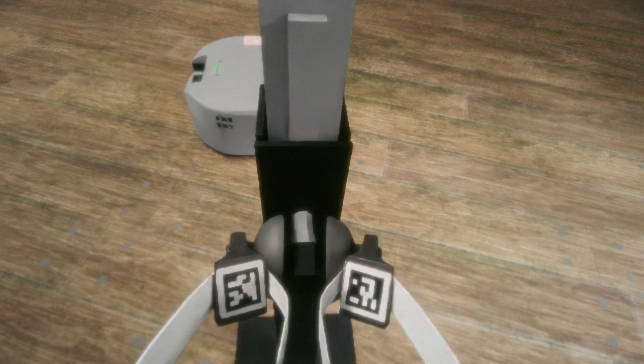

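Scene clock: 161.43 s.
r1.base_odometry: x=-1.723 y=-1.945 heading=+1.014 (m, m, rad; r1's odometry frame)
r1.turned_by_wheels: +0.000 (rad since the last result)
r1.turned_by_imu: +0.000 (rad since the last result)
r1.base_tilt: forward=+0.5 right=-0.5 (deg)
r1.lidar_m: 3.20 1.80 1.56 1.56 1.80 3.09 1.93 3.77 3.23 0.73 3.72 3.70
r1.head_depth_mm: 2773 2750 2165 1789 1508 1315 1169 / 2852 2756 2160 1774 1500 1342 1162 / 2948 722 1968 1776 1447 1322 1161 / 2877 971 1732 1675 1495 1316 1161 / 1292 2689 2144 1698 1512 1310 1164 / 3217 2797 2171 1794 1521 1316 1170 / 3268 2776 2186 1781 1512 1317 1168
r1.base_status: not commanded
r1.joint_positions: lift_m=+0.530 arm_m=+0.356 wrist_yaw_rad=+0.000 wrist_pitch_rad=-0.631 wrist_roll_rad=+0.012 gripper_m=-0.080 head_pan_rad=-1.577 head_tilt_rad=-0.791
r1.joint_status: gripper_m off_target (ended at -0.080, target -0.085); the others done
r1.on_its_own: wrist_pitch_rad is at rest, and its effort (-33) is outside its rest range (-20 to +32)
r1.motor_effort: left_wheel=-1(1) right_wheel=+1(1) lift_m=+32(35) arm_m=-11(23) wrist_yaw_rad=+1(1) wrist_pitch_rad=-33(34) wrist_roll_rad=+1(1) gripper_m=-34(71) head_pan_rad=+3(3) head_tilt_rad=-4(4) (%)
r1.hand_pose: x=-0.0215 y=-0.6934 z=+0.4983 quat_wxyz=(+0.668, +0.218, -0.676, -0.221) (m; r1's base frame)
r1.wrist_depth_mm: - - - 134 - - - / - - - 150 - - - / - - 826 165 - - - / 858 925 907 186 952 985 - / 790 811 814 186 834 860 868 / 690 694 - 265 734 748 762 / 628 619 622 364 656 674 681
r2.base_odometry: x=-0.332 y=+0.557 heading=+2.890 (m, m, rad; r2's odometry frame)
r2.turned_by_wheels: +0.000 (rad since the last result)
r2.turned_by_imu: +0.000 (rad since the last result)
r2.base_tilt: forward=-0.5 right=-0.8 (deg)
r2.lidar_m: 3.19 2.03 1.84 1.85 2.26 3.25 3.27 3.18 2.87 0.64 3.55 2.21
r2.head_depth_mm: 2395 2678 2864 2120 1685 1398 1215 / 2481 2804 2850 2102 1730 1429 - / 2605 2931 2827 1956 1785 1345 1188 / 2654 1488 1077 777 1621 1337 1183 / 2783 3143 2791 1956 1662 1387 1181 / 2893 3313 2803 2103 1664 1383 1184 / 3061 3373 2766 2102 1661 1385 1187
r2.base_status: not commanded
r2.joint_positions: lift_m=+0.644 arm_m=+0.266 wrist_yaw_rad=-0.001 wrist_pitch_rad=-0.103 wrist_roll_rad=-0.005 gripper_m=-0.021 head_pan_rad=-1.563 head_tilt_rad=-0.692
r2.joint_status: not commanded
r2.on_its_own: wrist_pitch_rad is at rest, and its effort (+40) is outside its rest range (-20 to +32)
r2.motor_effort: left_wheel=-1(1) right_wheel=+1(1) lift_m=+22(22) arm_m=-7(7) wrist_yaw_rad=+0(0) wrist_pitch_rad=+40(39) wrist_roll_rad=+0(0) gripper_m=-20(20) head_pan_rad=-2(3) head_tilt_rad=-4(3) (%)
r2.hand_pose: x=-0.0217 y=-0.6629 z=+0.7325 quat_wxyz=(+0.708, +0.036, -0.704, -0.037) (m; r2's base frame)
r2.wrist_depth_mm: - - - 129 - - - / - - - 134 - - - / - - - 139 - - - / - - - 146 - - - / - - - 151 - - - / - - - 158 - - - / - - - 166 - - -
pictures: r1_wrist_camera
Images, in order (width x height): r1_wrist_camera 644x364.

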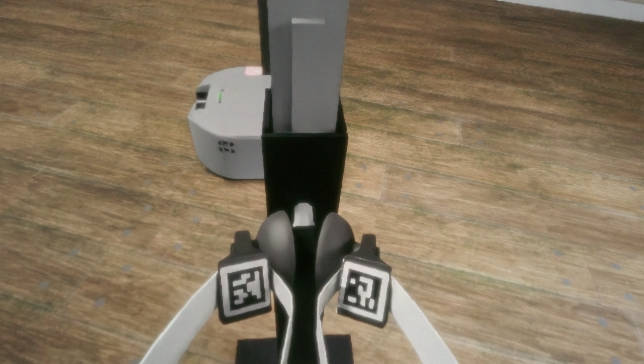

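Request:
execute_actions([
  {"r2":{"joints":{"lift_m":0.625}},"r1":{"joints":{"gripper_m":0.05,"arm_m":0.384,"lift_m":0.54}}},
], cameras=[])

Request:
execute_actions([
  {"r2":{"joints":{"gripper_m":0.06,"arm_m":0.258,"wrist_pitch_rad":0.15}}},
], cameras=[])

Request:
execute_actions([
  {"r2":{"joints":{"lift_m":0.66}}},
], cameras=["r1_wrist_camera","r2_wrist_camera","r1_head_camera"])

Scene clock: 169.70 s.
r1.base_odometry: x=-1.723 y=-1.945 heading=+1.014 (m, m, rad; r1's odometry frame)
r1.turned_by_wheels: +0.000 (rad since the last result)
r1.turned_by_imu: +0.001 (rad since the last result)
r1.base_tilt: forward=+0.5 right=-0.5 (deg)
r1.lidar_m: 3.21 1.80 1.56 1.56 1.79 3.10 1.93 3.80 3.23 0.73 3.71 3.69
r1.head_depth_mm: 2803 2774 2169 1780 1511 1312 1165 / 2876 2783 2174 1824 1509 - 1163 / 2956 720 973 1842 1446 1313 1157 / 2879 974 1764 1692 1482 1317 1164 / 1299 2644 2192 1697 1503 1317 1166 / 3183 2751 2163 1801 1502 1320 1166 / 3332 2752 2178 1791 1517 1319 1165
r1.base_status: not commanded
r1.joint_positions: lift_m=+0.540 arm_m=+0.384 wrist_yaw_rad=+0.000 wrist_pitch_rad=-0.717 wrist_roll_rad=+0.012 gripper_m=+0.050 head_pan_rad=-1.577 head_tilt_rad=-0.791
r1.joint_status: all done
r1.motor_effort: left_wheel=-2(2) right_wheel=+1(3) lift_m=+36(44) arm_m=+7(15) wrist_yaw_rad=+0(1) wrist_pitch_rad=+7(33) wrist_roll_rad=+1(1) gripper_m=+0(80) head_pan_rad=+3(3) head_tilt_rad=-5(5) (%)
r1.hand_pose: x=-0.0216 y=-0.7057 z=+0.4921 quat_wxyz=(+0.658, +0.247, -0.666, -0.250) (m; r1's base frame)
r1.wrist_depth_mm: - - - 112 - - - / - - 842 130 - - - / 916 983 815 145 - - - / 840 830 842 167 892 906 926 / 724 737 761 182 780 813 804 / 661 673 - 265 720 714 726 / 596 601 602 495 620 661 668
r2.base_odometry: x=-0.332 y=+0.557 heading=+2.890 (m, m, rad; r2's odometry frame)
r2.turned_by_wheels: +0.000 (rad since the last result)
r2.turned_by_imu: +0.001 (rad since the last result)
r2.base_tilt: forward=-0.5 right=-0.9 (deg)
r2.lidar_m: 3.19 2.04 1.84 1.85 2.26 3.26 3.27 3.20 2.88 0.64 3.55 2.20
r2.head_depth_mm: 2434 2710 2890 2119 1695 1401 1201 / 2498 2777 2855 2125 1711 1414 - / 2575 2883 2842 1966 1773 1317 1189 / 2646 1483 1061 780 1652 1339 1185 / 2756 3130 2810 1952 1670 1384 1183 / 2868 3260 2792 2084 1667 1379 1176 / 3044 3417 2812 2064 1645 1375 1173
r2.base_status: not commanded
r2.joint_positions: lift_m=+0.625 arm_m=+0.265 wrist_yaw_rad=-0.001 wrist_pitch_rad=-0.038 wrist_roll_rad=-0.005 gripper_m=-0.021 head_pan_rad=-1.563 head_tilt_rad=-0.692
r2.joint_status: all done
r2.motor_effort: left_wheel=-1(2) right_wheel=+1(1) lift_m=+16(19) arm_m=-1(7) wrist_yaw_rad=+0(1) wrist_pitch_rad=+15(39) wrist_roll_rad=+0(0) gripper_m=-19(19) head_pan_rad=-3(3) head_tilt_rad=-3(5) (%)
r2.hand_pose: x=-0.0218 y=-0.6652 z=+0.7303 quat_wxyz=(+0.709, +0.013, -0.705, -0.014) (m; r2's base frame)
r2.wrist_depth_mm: - - - 134 - - - / - - - 139 - - - / - - - 143 - - - / - - - 147 - - - / - - - 151 - - - / - - - 154 - - - / - - - 161 - - -
pictures: none
No camera images: the call's "cameras" was empty. Leave "cameras" out to get every camera's image.

Scene clock: 171.00 s.
r1.base_odometry: x=-1.723 y=-1.945 heading=+1.014 (m, m, rad; r1's odometry frame)
r1.turned_by_wheels: +0.000 (rad since the last result)
r1.turned_by_imu: +0.000 (rad since the last result)
r1.base_tilt: forward=+0.5 right=-0.6 (deg)
r1.lidar_m: 3.21 1.80 1.55 1.56 1.79 3.10 1.93 3.78 3.23 0.73 3.71 3.69
r1.head_depth_mm: 2771 2761 2141 1776 1512 1312 1160 / 2855 2819 2171 1852 1501 - 1158 / 2942 722 1976 1832 1459 1320 1167 / 2912 979 1729 1684 1485 1318 1155 / 1310 2649 2167 1682 1519 1318 1161 / 3187 2766 2175 1786 1506 1320 1158 / 3305 2780 2168 1783 1522 1323 1166
r1.base_status: not commanded
r1.joint_positions: lift_m=+0.540 arm_m=+0.384 wrist_yaw_rad=+0.000 wrist_pitch_rad=-0.717 wrist_roll_rad=+0.012 gripper_m=+0.050 head_pan_rad=-1.577 head_tilt_rad=-0.791
r1.joint_status: not commanded
r1.motor_effort: left_wheel=-2(2) right_wheel=+0(1) lift_m=+35(36) arm_m=+6(7) wrist_yaw_rad=+1(1) wrist_pitch_rad=+7(7) wrist_roll_rad=+1(1) gripper_m=+0(1) head_pan_rad=+2(3) head_tilt_rad=-5(4) (%)
r1.hand_pose: x=-0.0216 y=-0.7057 z=+0.4921 quat_wxyz=(+0.658, +0.247, -0.666, -0.250) (m; r1's base frame)
r1.wrist_depth_mm: - - - 112 - - - / - - 852 130 - - - / 928 951 833 144 - - - / 818 852 840 166 888 917 942 / 727 719 762 182 797 792 824 / 653 667 - 264 723 722 719 / 595 610 622 501 619 652 641
r2.base_odometry: x=-0.332 y=+0.557 heading=+2.890 (m, m, rad; r2's odometry frame)
r2.turned_by_wheels: +0.000 (rad since the last result)
r2.turned_by_imu: +0.000 (rad since the last result)
r2.base_tilt: forward=-0.4 right=-0.8 (deg)
r2.lidar_m: 3.21 2.03 1.83 1.85 2.26 3.24 3.27 3.18 2.88 0.64 3.55 2.21
r2.head_depth_mm: 2412 2645 2848 2129 1686 1401 1197 / 2514 2799 2861 2122 1708 1424 - / 2593 2922 2847 1961 1777 1331 1187 / 2675 1483 1061 780 1604 1345 1187 / 2790 3140 2824 1948 1657 1383 1184 / 2931 3246 2783 2082 1652 1383 1182 / 2995 3414 2807 2075 1655 1380 1173
r2.base_status: not commanded
r2.joint_positions: lift_m=+0.625 arm_m=+0.258 wrist_yaw_rad=-0.001 wrist_pitch_rad=+0.126 wrist_roll_rad=-0.005 gripper_m=+0.060 head_pan_rad=-1.563 head_tilt_rad=-0.692
r2.joint_status: all done
r2.motor_effort: left_wheel=+0(1) right_wheel=+1(2) lift_m=+23(23) arm_m=-2(11) wrist_yaw_rad=+1(1) wrist_pitch_rad=+9(54) wrist_roll_rad=+0(0) gripper_m=+0(80) head_pan_rad=-2(3) head_tilt_rad=-4(4) (%)
r2.hand_pose: x=-0.0217 y=-0.6604 z=+0.7718 quat_wxyz=(+0.708, -0.045, -0.703, +0.044) (m; r2's base frame)
r2.wrist_depth_mm: - 128 127 127 126 125 - / - - 196 156 192 - - / - - - 157 - - - / - - - 157 - - - / - - - 158 - - - / - - - 157 - - - / - - - 158 - - -
pictures: none
No camera images: the call's "cameras" was empty. Leave "cameras" out to get every camera's image.

Scene clock: 172.13 s.
r1.base_odometry: x=-1.723 y=-1.945 heading=+1.014 (m, m, rad; r1's odometry frame)
r1.turned_by_wheels: +0.000 (rad since the last result)
r1.turned_by_imu: +0.000 (rad since the last result)
r1.base_tilt: forward=+0.4 right=-0.6 (deg)
r1.lidar_m: 3.22 1.80 1.56 1.56 1.79 3.10 1.92 3.78 3.25 0.73 3.72 3.69
r1.head_depth_mm: 2772 2755 2146 1786 1510 1314 1162 / 2866 2753 2185 1813 1506 - 1167 / 2929 723 1955 1833 1459 1307 1166 / 2928 963 1744 1699 1468 1312 1164 / 1277 2635 2184 1697 1514 1314 1169 / 3171 2755 2161 1783 1508 1313 1166 / 3305 2750 2151 1780 1509 1316 1160
r1.base_status: not commanded
r1.joint_positions: lift_m=+0.540 arm_m=+0.384 wrist_yaw_rad=+0.000 wrist_pitch_rad=-0.717 wrist_roll_rad=+0.012 gripper_m=+0.050 head_pan_rad=-1.577 head_tilt_rad=-0.791
r1.joint_status: not commanded
r1.motor_effort: left_wheel=-2(2) right_wheel=+1(2) lift_m=+36(35) arm_m=+7(6) wrist_yaw_rad=+0(1) wrist_pitch_rad=+7(7) wrist_roll_rad=+1(1) gripper_m=-1(1) head_pan_rad=+3(3) head_tilt_rad=-4(4) (%)
r1.hand_pose: x=-0.0216 y=-0.7057 z=+0.4921 quat_wxyz=(+0.658, +0.247, -0.666, -0.250) (m; r1's base frame)
r1.wrist_depth_mm: - - - 113 - - - / - - 865 130 - - - / 942 954 817 145 - - - / 840 834 842 166 871 911 933 / 705 748 774 182 796 826 819 / 655 667 - 266 720 707 737 / 593 603 602 500 638 639 652
r2.base_odometry: x=-0.332 y=+0.557 heading=+2.890 (m, m, rad; r2's odometry frame)
r2.turned_by_wheels: +0.000 (rad since the last result)
r2.turned_by_imu: +0.000 (rad since the last result)
r2.base_tilt: forward=-0.4 right=-0.9 (deg)
r2.lidar_m: 3.19 2.03 1.84 1.85 2.26 3.25 3.28 3.20 2.88 0.64 3.54 2.21
r2.head_depth_mm: 2425 2686 2823 2108 1684 1400 1218 / 2492 2799 2816 2114 1748 - - / 2581 2888 2870 1977 - 1351 1189 / 2672 1482 1059 754 1625 1346 1188 / 2740 3078 2813 1959 1659 1382 1182 / 2919 3279 2779 2082 1658 1381 1181 / 3003 3443 2778 2078 1657 1375 1181
r2.base_status: not commanded
r2.joint_positions: lift_m=+0.660 arm_m=+0.258 wrist_yaw_rad=-0.001 wrist_pitch_rad=+0.127 wrist_roll_rad=-0.005 gripper_m=+0.060 head_pan_rad=-1.563 head_tilt_rad=-0.692
r2.joint_status: all done
r2.motor_effort: left_wheel=-1(1) right_wheel=+1(1) lift_m=+27(29) arm_m=-2(2) wrist_yaw_rad=+0(0) wrist_pitch_rad=+9(9) wrist_roll_rad=+0(0) gripper_m=+0(0) head_pan_rad=-3(3) head_tilt_rad=-3(5) (%)
r2.hand_pose: x=-0.0217 y=-0.6604 z=+0.8069 quat_wxyz=(+0.708, -0.045, -0.703, +0.044) (m; r2's base frame)
r2.wrist_depth_mm: - - - 130 - - - / - 97 95 94 93 92 - / - - 162 157 155 - - / - - - 157 - - - / - - - 158 - - - / - - - 158 - - - / - - - 159 - - -
pictures: r1_head_camera (sideways: a quarter turn clockwise sets it upright), r1_wrist_camera, r2_wrist_camera
Images, in order (width x height): r1_head_camera 896x504, r1_wrist_camera 644x364, r2_wrist_camera 644x364.

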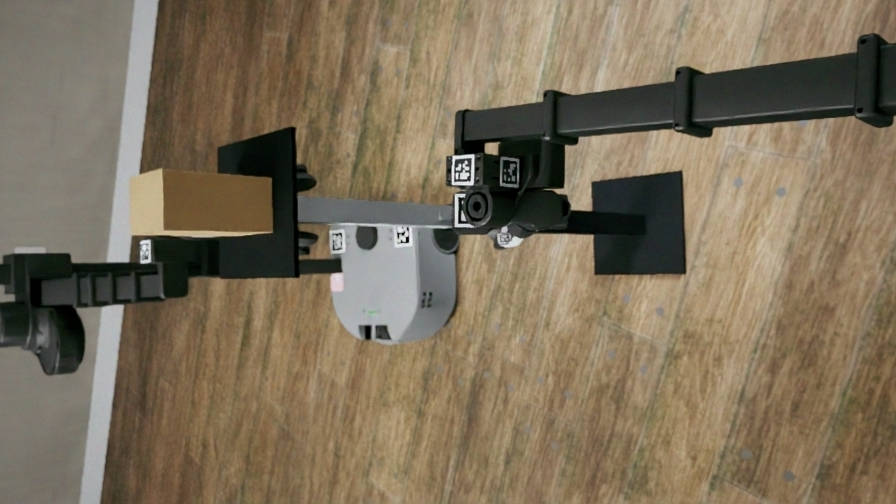

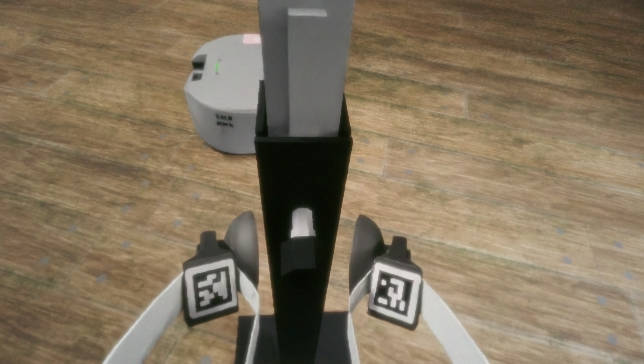

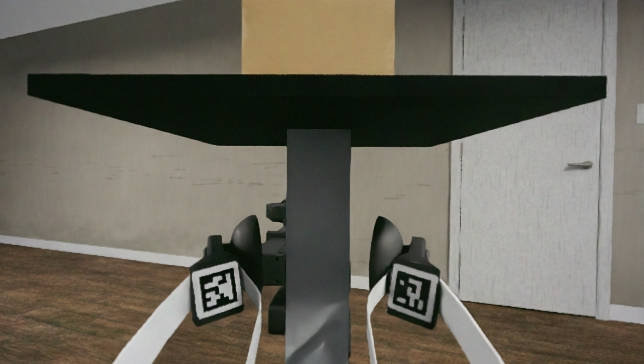

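Request:
execute_actions([
  {"r2":{"joints":{"lift_m":0.708}}},
], cameras=["r1_wrist_camera","r2_wrist_camera"])

Scene clock: 174.67 s.
r1.base_odometry: x=-1.723 y=-1.945 heading=+1.014 (m, m, rad; r1's odometry frame)
r1.turned_by_wheels: +0.000 (rad since the last result)
r1.turned_by_imu: +0.000 (rad since the last result)
r1.base_tilt: forward=+0.4 right=-0.7 (deg)
r1.lidar_m: 3.21 1.80 1.56 1.56 1.79 3.09 1.92 3.77 3.25 0.73 3.73 3.69
r1.head_depth_mm: 2757 2751 2152 1771 1511 1308 1163 / 2855 2754 2183 1811 1506 - 1163 / 2953 721 1975 1817 1459 1316 1162 / 2886 919 1747 1694 1481 1310 1163 / 1262 2762 2171 1705 1507 1314 1159 / 3191 2743 2175 1786 1509 1313 1161 / 3315 2743 2182 1803 1511 1316 1167
r1.base_status: not commanded
r1.joint_positions: lift_m=+0.540 arm_m=+0.384 wrist_yaw_rad=+0.000 wrist_pitch_rad=-0.717 wrist_roll_rad=+0.012 gripper_m=+0.050 head_pan_rad=-1.577 head_tilt_rad=-0.791
r1.joint_status: not commanded
r1.motor_effort: left_wheel=-2(2) right_wheel=+1(1) lift_m=+35(36) arm_m=+6(7) wrist_yaw_rad=+1(0) wrist_pitch_rad=+8(8) wrist_roll_rad=+1(1) gripper_m=+1(0) head_pan_rad=+3(3) head_tilt_rad=-4(5) (%)
r1.hand_pose: x=-0.0216 y=-0.7057 z=+0.4921 quat_wxyz=(+0.658, +0.247, -0.666, -0.250) (m; r1's base frame)
r1.wrist_depth_mm: - - - 112 - - - / - - 868 130 - - - / 940 954 824 144 - - - / 826 831 856 166 916 912 945 / 739 739 786 181 797 791 827 / 657 676 - 268 728 708 729 / 598 592 615 495 621 636 657
r2.base_odometry: x=-0.332 y=+0.557 heading=+2.890 (m, m, rad; r2's odometry frame)
r2.turned_by_wheels: +0.000 (rad since the last result)
r2.turned_by_imu: +0.000 (rad since the last result)
r2.base_tilt: forward=-0.5 right=-0.9 (deg)
r2.lidar_m: 3.19 2.03 1.84 1.85 2.26 3.24 3.28 3.22 2.87 0.64 3.58 2.20
r2.head_depth_mm: 2436 2695 2845 2122 1690 1432 1237 / 2512 2812 2874 2116 1738 - 1194 / 2589 2905 2824 1972 - 1369 1192 / 2662 1469 1059 724 1627 1351 1189 / 2783 3083 2778 1954 1677 1381 1181 / 2899 3304 2797 2074 1659 1377 1187 / 2960 3427 2760 2097 1665 1374 1173
r2.base_status: not commanded
r2.joint_positions: lift_m=+0.708 arm_m=+0.258 wrist_yaw_rad=-0.001 wrist_pitch_rad=+0.107 wrist_roll_rad=-0.005 gripper_m=+0.060 head_pan_rad=-1.563 head_tilt_rad=-0.692
r2.joint_status: all done
r2.motor_effort: left_wheel=-1(1) right_wheel=+0(1) lift_m=+28(29) arm_m=-2(2) wrist_yaw_rad=+1(1) wrist_pitch_rad=+16(17) wrist_roll_rad=+0(0) gripper_m=+0(0) head_pan_rad=-3(3) head_tilt_rad=-4(4) (%)
r2.hand_pose: x=-0.0217 y=-0.6605 z=+0.8497 quat_wxyz=(+0.708, -0.038, -0.704, +0.037) (m; r2's base frame)
r2.wrist_depth_mm: - - - 129 - - - / - - - 129 - - - / - - - 130 - - - / - - 170 131 - - - / - 105 106 92 93 94 - / - - - 158 - - - / - - - 159 - - -
pictures: r1_wrist_camera, r2_wrist_camera
Images, in order (width x height): r1_wrist_camera 644x364, r2_wrist_camera 644x364.

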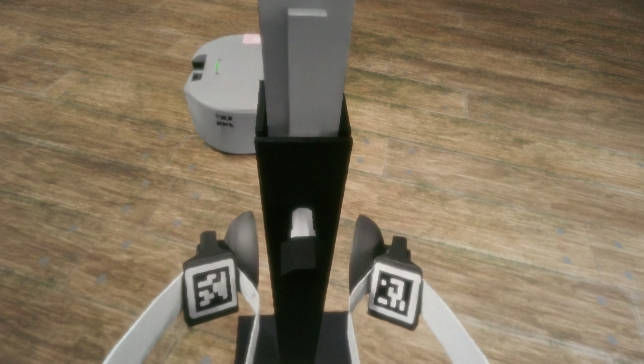

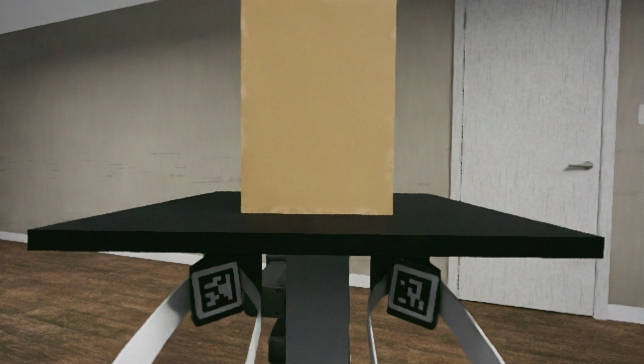

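Request:
execute_actions([
  {"r2":{"joints":{"lift_m":0.727}},"r1":{"joints":{"gripper_m":-0.035}}},
], cameras=["r1_wrist_camera"])

Request:
execute_actions([
  {"r1":{"joints":{"arm_m":0.368,"lift_m":0.532}}},
], cameras=["r1_wrist_camera"])

Scene clock: 177.87 s.
r1.base_odometry: x=-1.723 y=-1.945 heading=+1.014 (m, m, rad; r1's odometry frame)
r1.turned_by_wheels: +0.000 (rad since the last result)
r1.turned_by_imu: +0.001 (rad since the last result)
r1.base_tilt: forward=+0.3 right=-0.6 (deg)
r1.lidar_m: 3.21 1.80 1.56 1.56 1.79 3.09 1.93 3.79 3.23 0.73 3.74 3.69
r1.head_depth_mm: 2797 2748 2169 1778 1501 1314 1160 / 2861 2748 2150 1818 1499 - 1163 / 2983 721 1988 1831 1464 1304 1162 / 1372 922 1732 1668 1490 1312 1163 / 3067 2762 2169 1692 1510 1309 1163 / 3225 2797 2174 1786 1507 1311 1159 / 3271 2768 2189 1773 1508 1307 1162
r1.base_status: not commanded
r1.joint_positions: lift_m=+0.540 arm_m=+0.384 wrist_yaw_rad=+0.000 wrist_pitch_rad=-0.713 wrist_roll_rad=+0.012 gripper_m=-0.034 head_pan_rad=-1.577 head_tilt_rad=-0.791
r1.joint_status: all done
r1.motor_effort: left_wheel=-2(2) right_wheel=+1(1) lift_m=+36(36) arm_m=+2(6) wrist_yaw_rad=+1(1) wrist_pitch_rad=+6(8) wrist_roll_rad=+1(1) gripper_m=-19(93) head_pan_rad=+3(3) head_tilt_rad=-4(4) (%)
r1.hand_pose: x=-0.0216 y=-0.7069 z=+0.4928 quat_wxyz=(+0.659, +0.246, -0.666, -0.249) (m; r1's base frame)
r1.wrist_depth_mm: - - - 111 - - - / - - 884 128 - - - / 921 978 832 144 - - - / 816 840 836 165 912 917 964 / 725 745 794 176 785 792 821 / 647 660 - 157 693 724 724 / 594 611 609 595 632 640 652
r2.base_odometry: x=-0.332 y=+0.557 heading=+2.890 (m, m, rad; r2's odometry frame)
r2.turned_by_wheels: +0.000 (rad since the last result)
r2.turned_by_imu: +0.000 (rad since the last result)
r2.base_tilt: forward=-0.5 right=-0.8 (deg)
r2.lidar_m: 3.20 2.03 1.84 1.85 2.25 3.25 3.28 3.20 2.88 0.64 3.57 2.21
r2.head_depth_mm: 2413 2676 2823 2122 1693 1426 - / 2500 2773 2818 2129 - - 1192 / 2586 2897 2826 1995 - 1389 1189 / 2681 1482 1063 714 1593 1346 1189 / 2787 3093 2825 1943 1668 1380 1188 / 2874 3237 2812 2088 1661 1379 1178 / 2989 3446 2799 2074 1657 1382 1180
r2.base_status: not commanded
r2.joint_positions: lift_m=+0.726 arm_m=+0.258 wrist_yaw_rad=-0.001 wrist_pitch_rad=+0.042 wrist_roll_rad=-0.005 gripper_m=+0.060 head_pan_rad=-1.563 head_tilt_rad=-0.692
r2.joint_status: all done
r2.on_its_own: wrist_pitch_rad is at rest, and its effort (+41) is outside its rest range (-20 to +32)
r2.motor_effort: left_wheel=-1(1) right_wheel=+1(1) lift_m=+32(31) arm_m=+0(2) wrist_yaw_rad=+1(1) wrist_pitch_rad=+41(42) wrist_roll_rad=+0(0) gripper_m=+0(1) head_pan_rad=-2(3) head_tilt_rad=-4(4) (%)
r2.hand_pose: x=-0.0218 y=-0.6600 z=+0.8519 quat_wxyz=(+0.709, -0.015, -0.705, +0.014) (m; r2's base frame)
r2.wrist_depth_mm: - - - 123 - - - / - - - 125 - - - / - - - 127 - - - / - - 171 129 218 - - / - 111 111 113 114 115 - / - - 93 160 91 - - / - - - 164 - - -
pictures: r1_wrist_camera
Images, in order (width x height): r1_wrist_camera 644x364.

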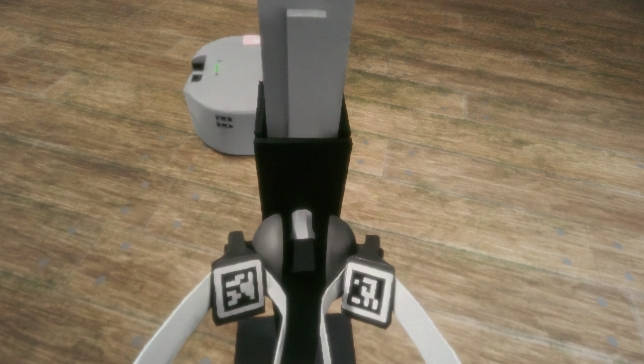

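Scene clock: 178.83 s.
r1.base_odometry: x=-1.723 y=-1.945 heading=+1.014 (m, m, rad; r1's odometry frame)
r1.turned_by_wheels: +0.000 (rad since the last result)
r1.turned_by_imu: +0.000 (rad since the last result)
r1.base_tilt: forward=+0.6 right=-0.5 (deg)
r1.lidar_m: 3.23 1.80 1.56 1.56 1.79 3.08 1.92 3.76 3.25 0.73 3.74 3.69
r1.head_depth_mm: 2826 2778 2163 1771 1514 1303 1159 / 2810 2741 2176 1786 1486 1331 1161 / 2928 718 1979 1829 1447 1318 1164 / 1372 924 1741 1690 1503 1309 1165 / 3040 2781 2160 1689 1517 1312 1165 / 3166 2762 2185 1791 1509 1319 1165 / 3368 2730 2183 1802 1508 1317 1165
r1.base_status: not commanded
r1.joint_positions: lift_m=+0.532 arm_m=+0.369 wrist_yaw_rad=+0.000 wrist_pitch_rad=-0.666 wrist_roll_rad=+0.012 gripper_m=-0.034 head_pan_rad=-1.577 head_tilt_rad=-0.791
r1.joint_status: all done
r1.motor_effort: left_wheel=-1(2) right_wheel=+0(0) lift_m=+29(33) arm_m=-13(16) wrist_yaw_rad=+0(0) wrist_pitch_rad=-16(17) wrist_roll_rad=+1(1) gripper_m=-19(20) head_pan_rad=+3(3) head_tilt_rad=-4(4) (%)
r1.hand_pose: x=-0.0216 y=-0.7004 z=+0.4936 quat_wxyz=(+0.664, +0.230, -0.672, -0.233) (m; r1's base frame)
r1.wrist_depth_mm: - - - 123 - - - / - - 932 140 - - - / - - 828 155 - - - / 872 877 855 176 943 942 974 / 743 778 800 180 812 842 850 / 660 682 - 249 707 735 723 / 608 612 608 605 649 656 668
r2.base_odometry: x=-0.332 y=+0.557 heading=+2.890 (m, m, rad; r2's odometry frame)
r2.turned_by_wheels: +0.000 (rad since the last result)
r2.turned_by_imu: +0.000 (rad since the last result)
r2.base_tilt: forward=-0.5 right=-0.7 (deg)
r2.lidar_m: 3.20 2.03 1.84 1.85 2.26 3.25 3.27 3.20 2.87 0.64 3.57 2.21
r2.head_depth_mm: 2416 2648 2861 2123 1683 1438 - / 2513 2801 2840 2117 - - 1191 / 2589 2888 2843 2011 - 1393 1189 / 2692 1487 1077 714 1594 1344 1189 / 2768 3109 2802 1942 1671 1380 1182 / 2940 3273 2818 2071 1651 1370 1175 / 3042 3367 2788 2067 1659 1370 1172
r2.base_status: not commanded
r2.joint_positions: lift_m=+0.726 arm_m=+0.258 wrist_yaw_rad=-0.001 wrist_pitch_rad=+0.042 wrist_roll_rad=-0.005 gripper_m=+0.060 head_pan_rad=-1.563 head_tilt_rad=-0.692
r2.joint_status: not commanded
r2.on_its_own: wrist_pitch_rad is at rest, and its effort (+41) is outside its rest range (-20 to +32)
r2.motor_effort: left_wheel=-2(1) right_wheel=+1(0) lift_m=+31(32) arm_m=+0(0) wrist_yaw_rad=+1(0) wrist_pitch_rad=+41(41) wrist_roll_rad=+0(0) gripper_m=-1(0) head_pan_rad=-2(3) head_tilt_rad=-3(4) (%)
r2.hand_pose: x=-0.0218 y=-0.6600 z=+0.8519 quat_wxyz=(+0.709, -0.015, -0.705, +0.014) (m; r2's base frame)
r2.wrist_depth_mm: - - - 124 - - - / - - - 125 - - - / - - - 127 - - - / - - 171 129 218 - - / - 110 112 113 114 115 - / - - 93 160 91 - - / - - - 164 - - -
pictures: r1_wrist_camera
Images, in order (width x height): r1_wrist_camera 644x364.

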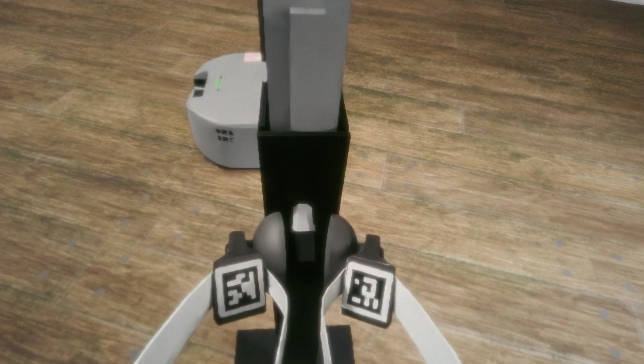

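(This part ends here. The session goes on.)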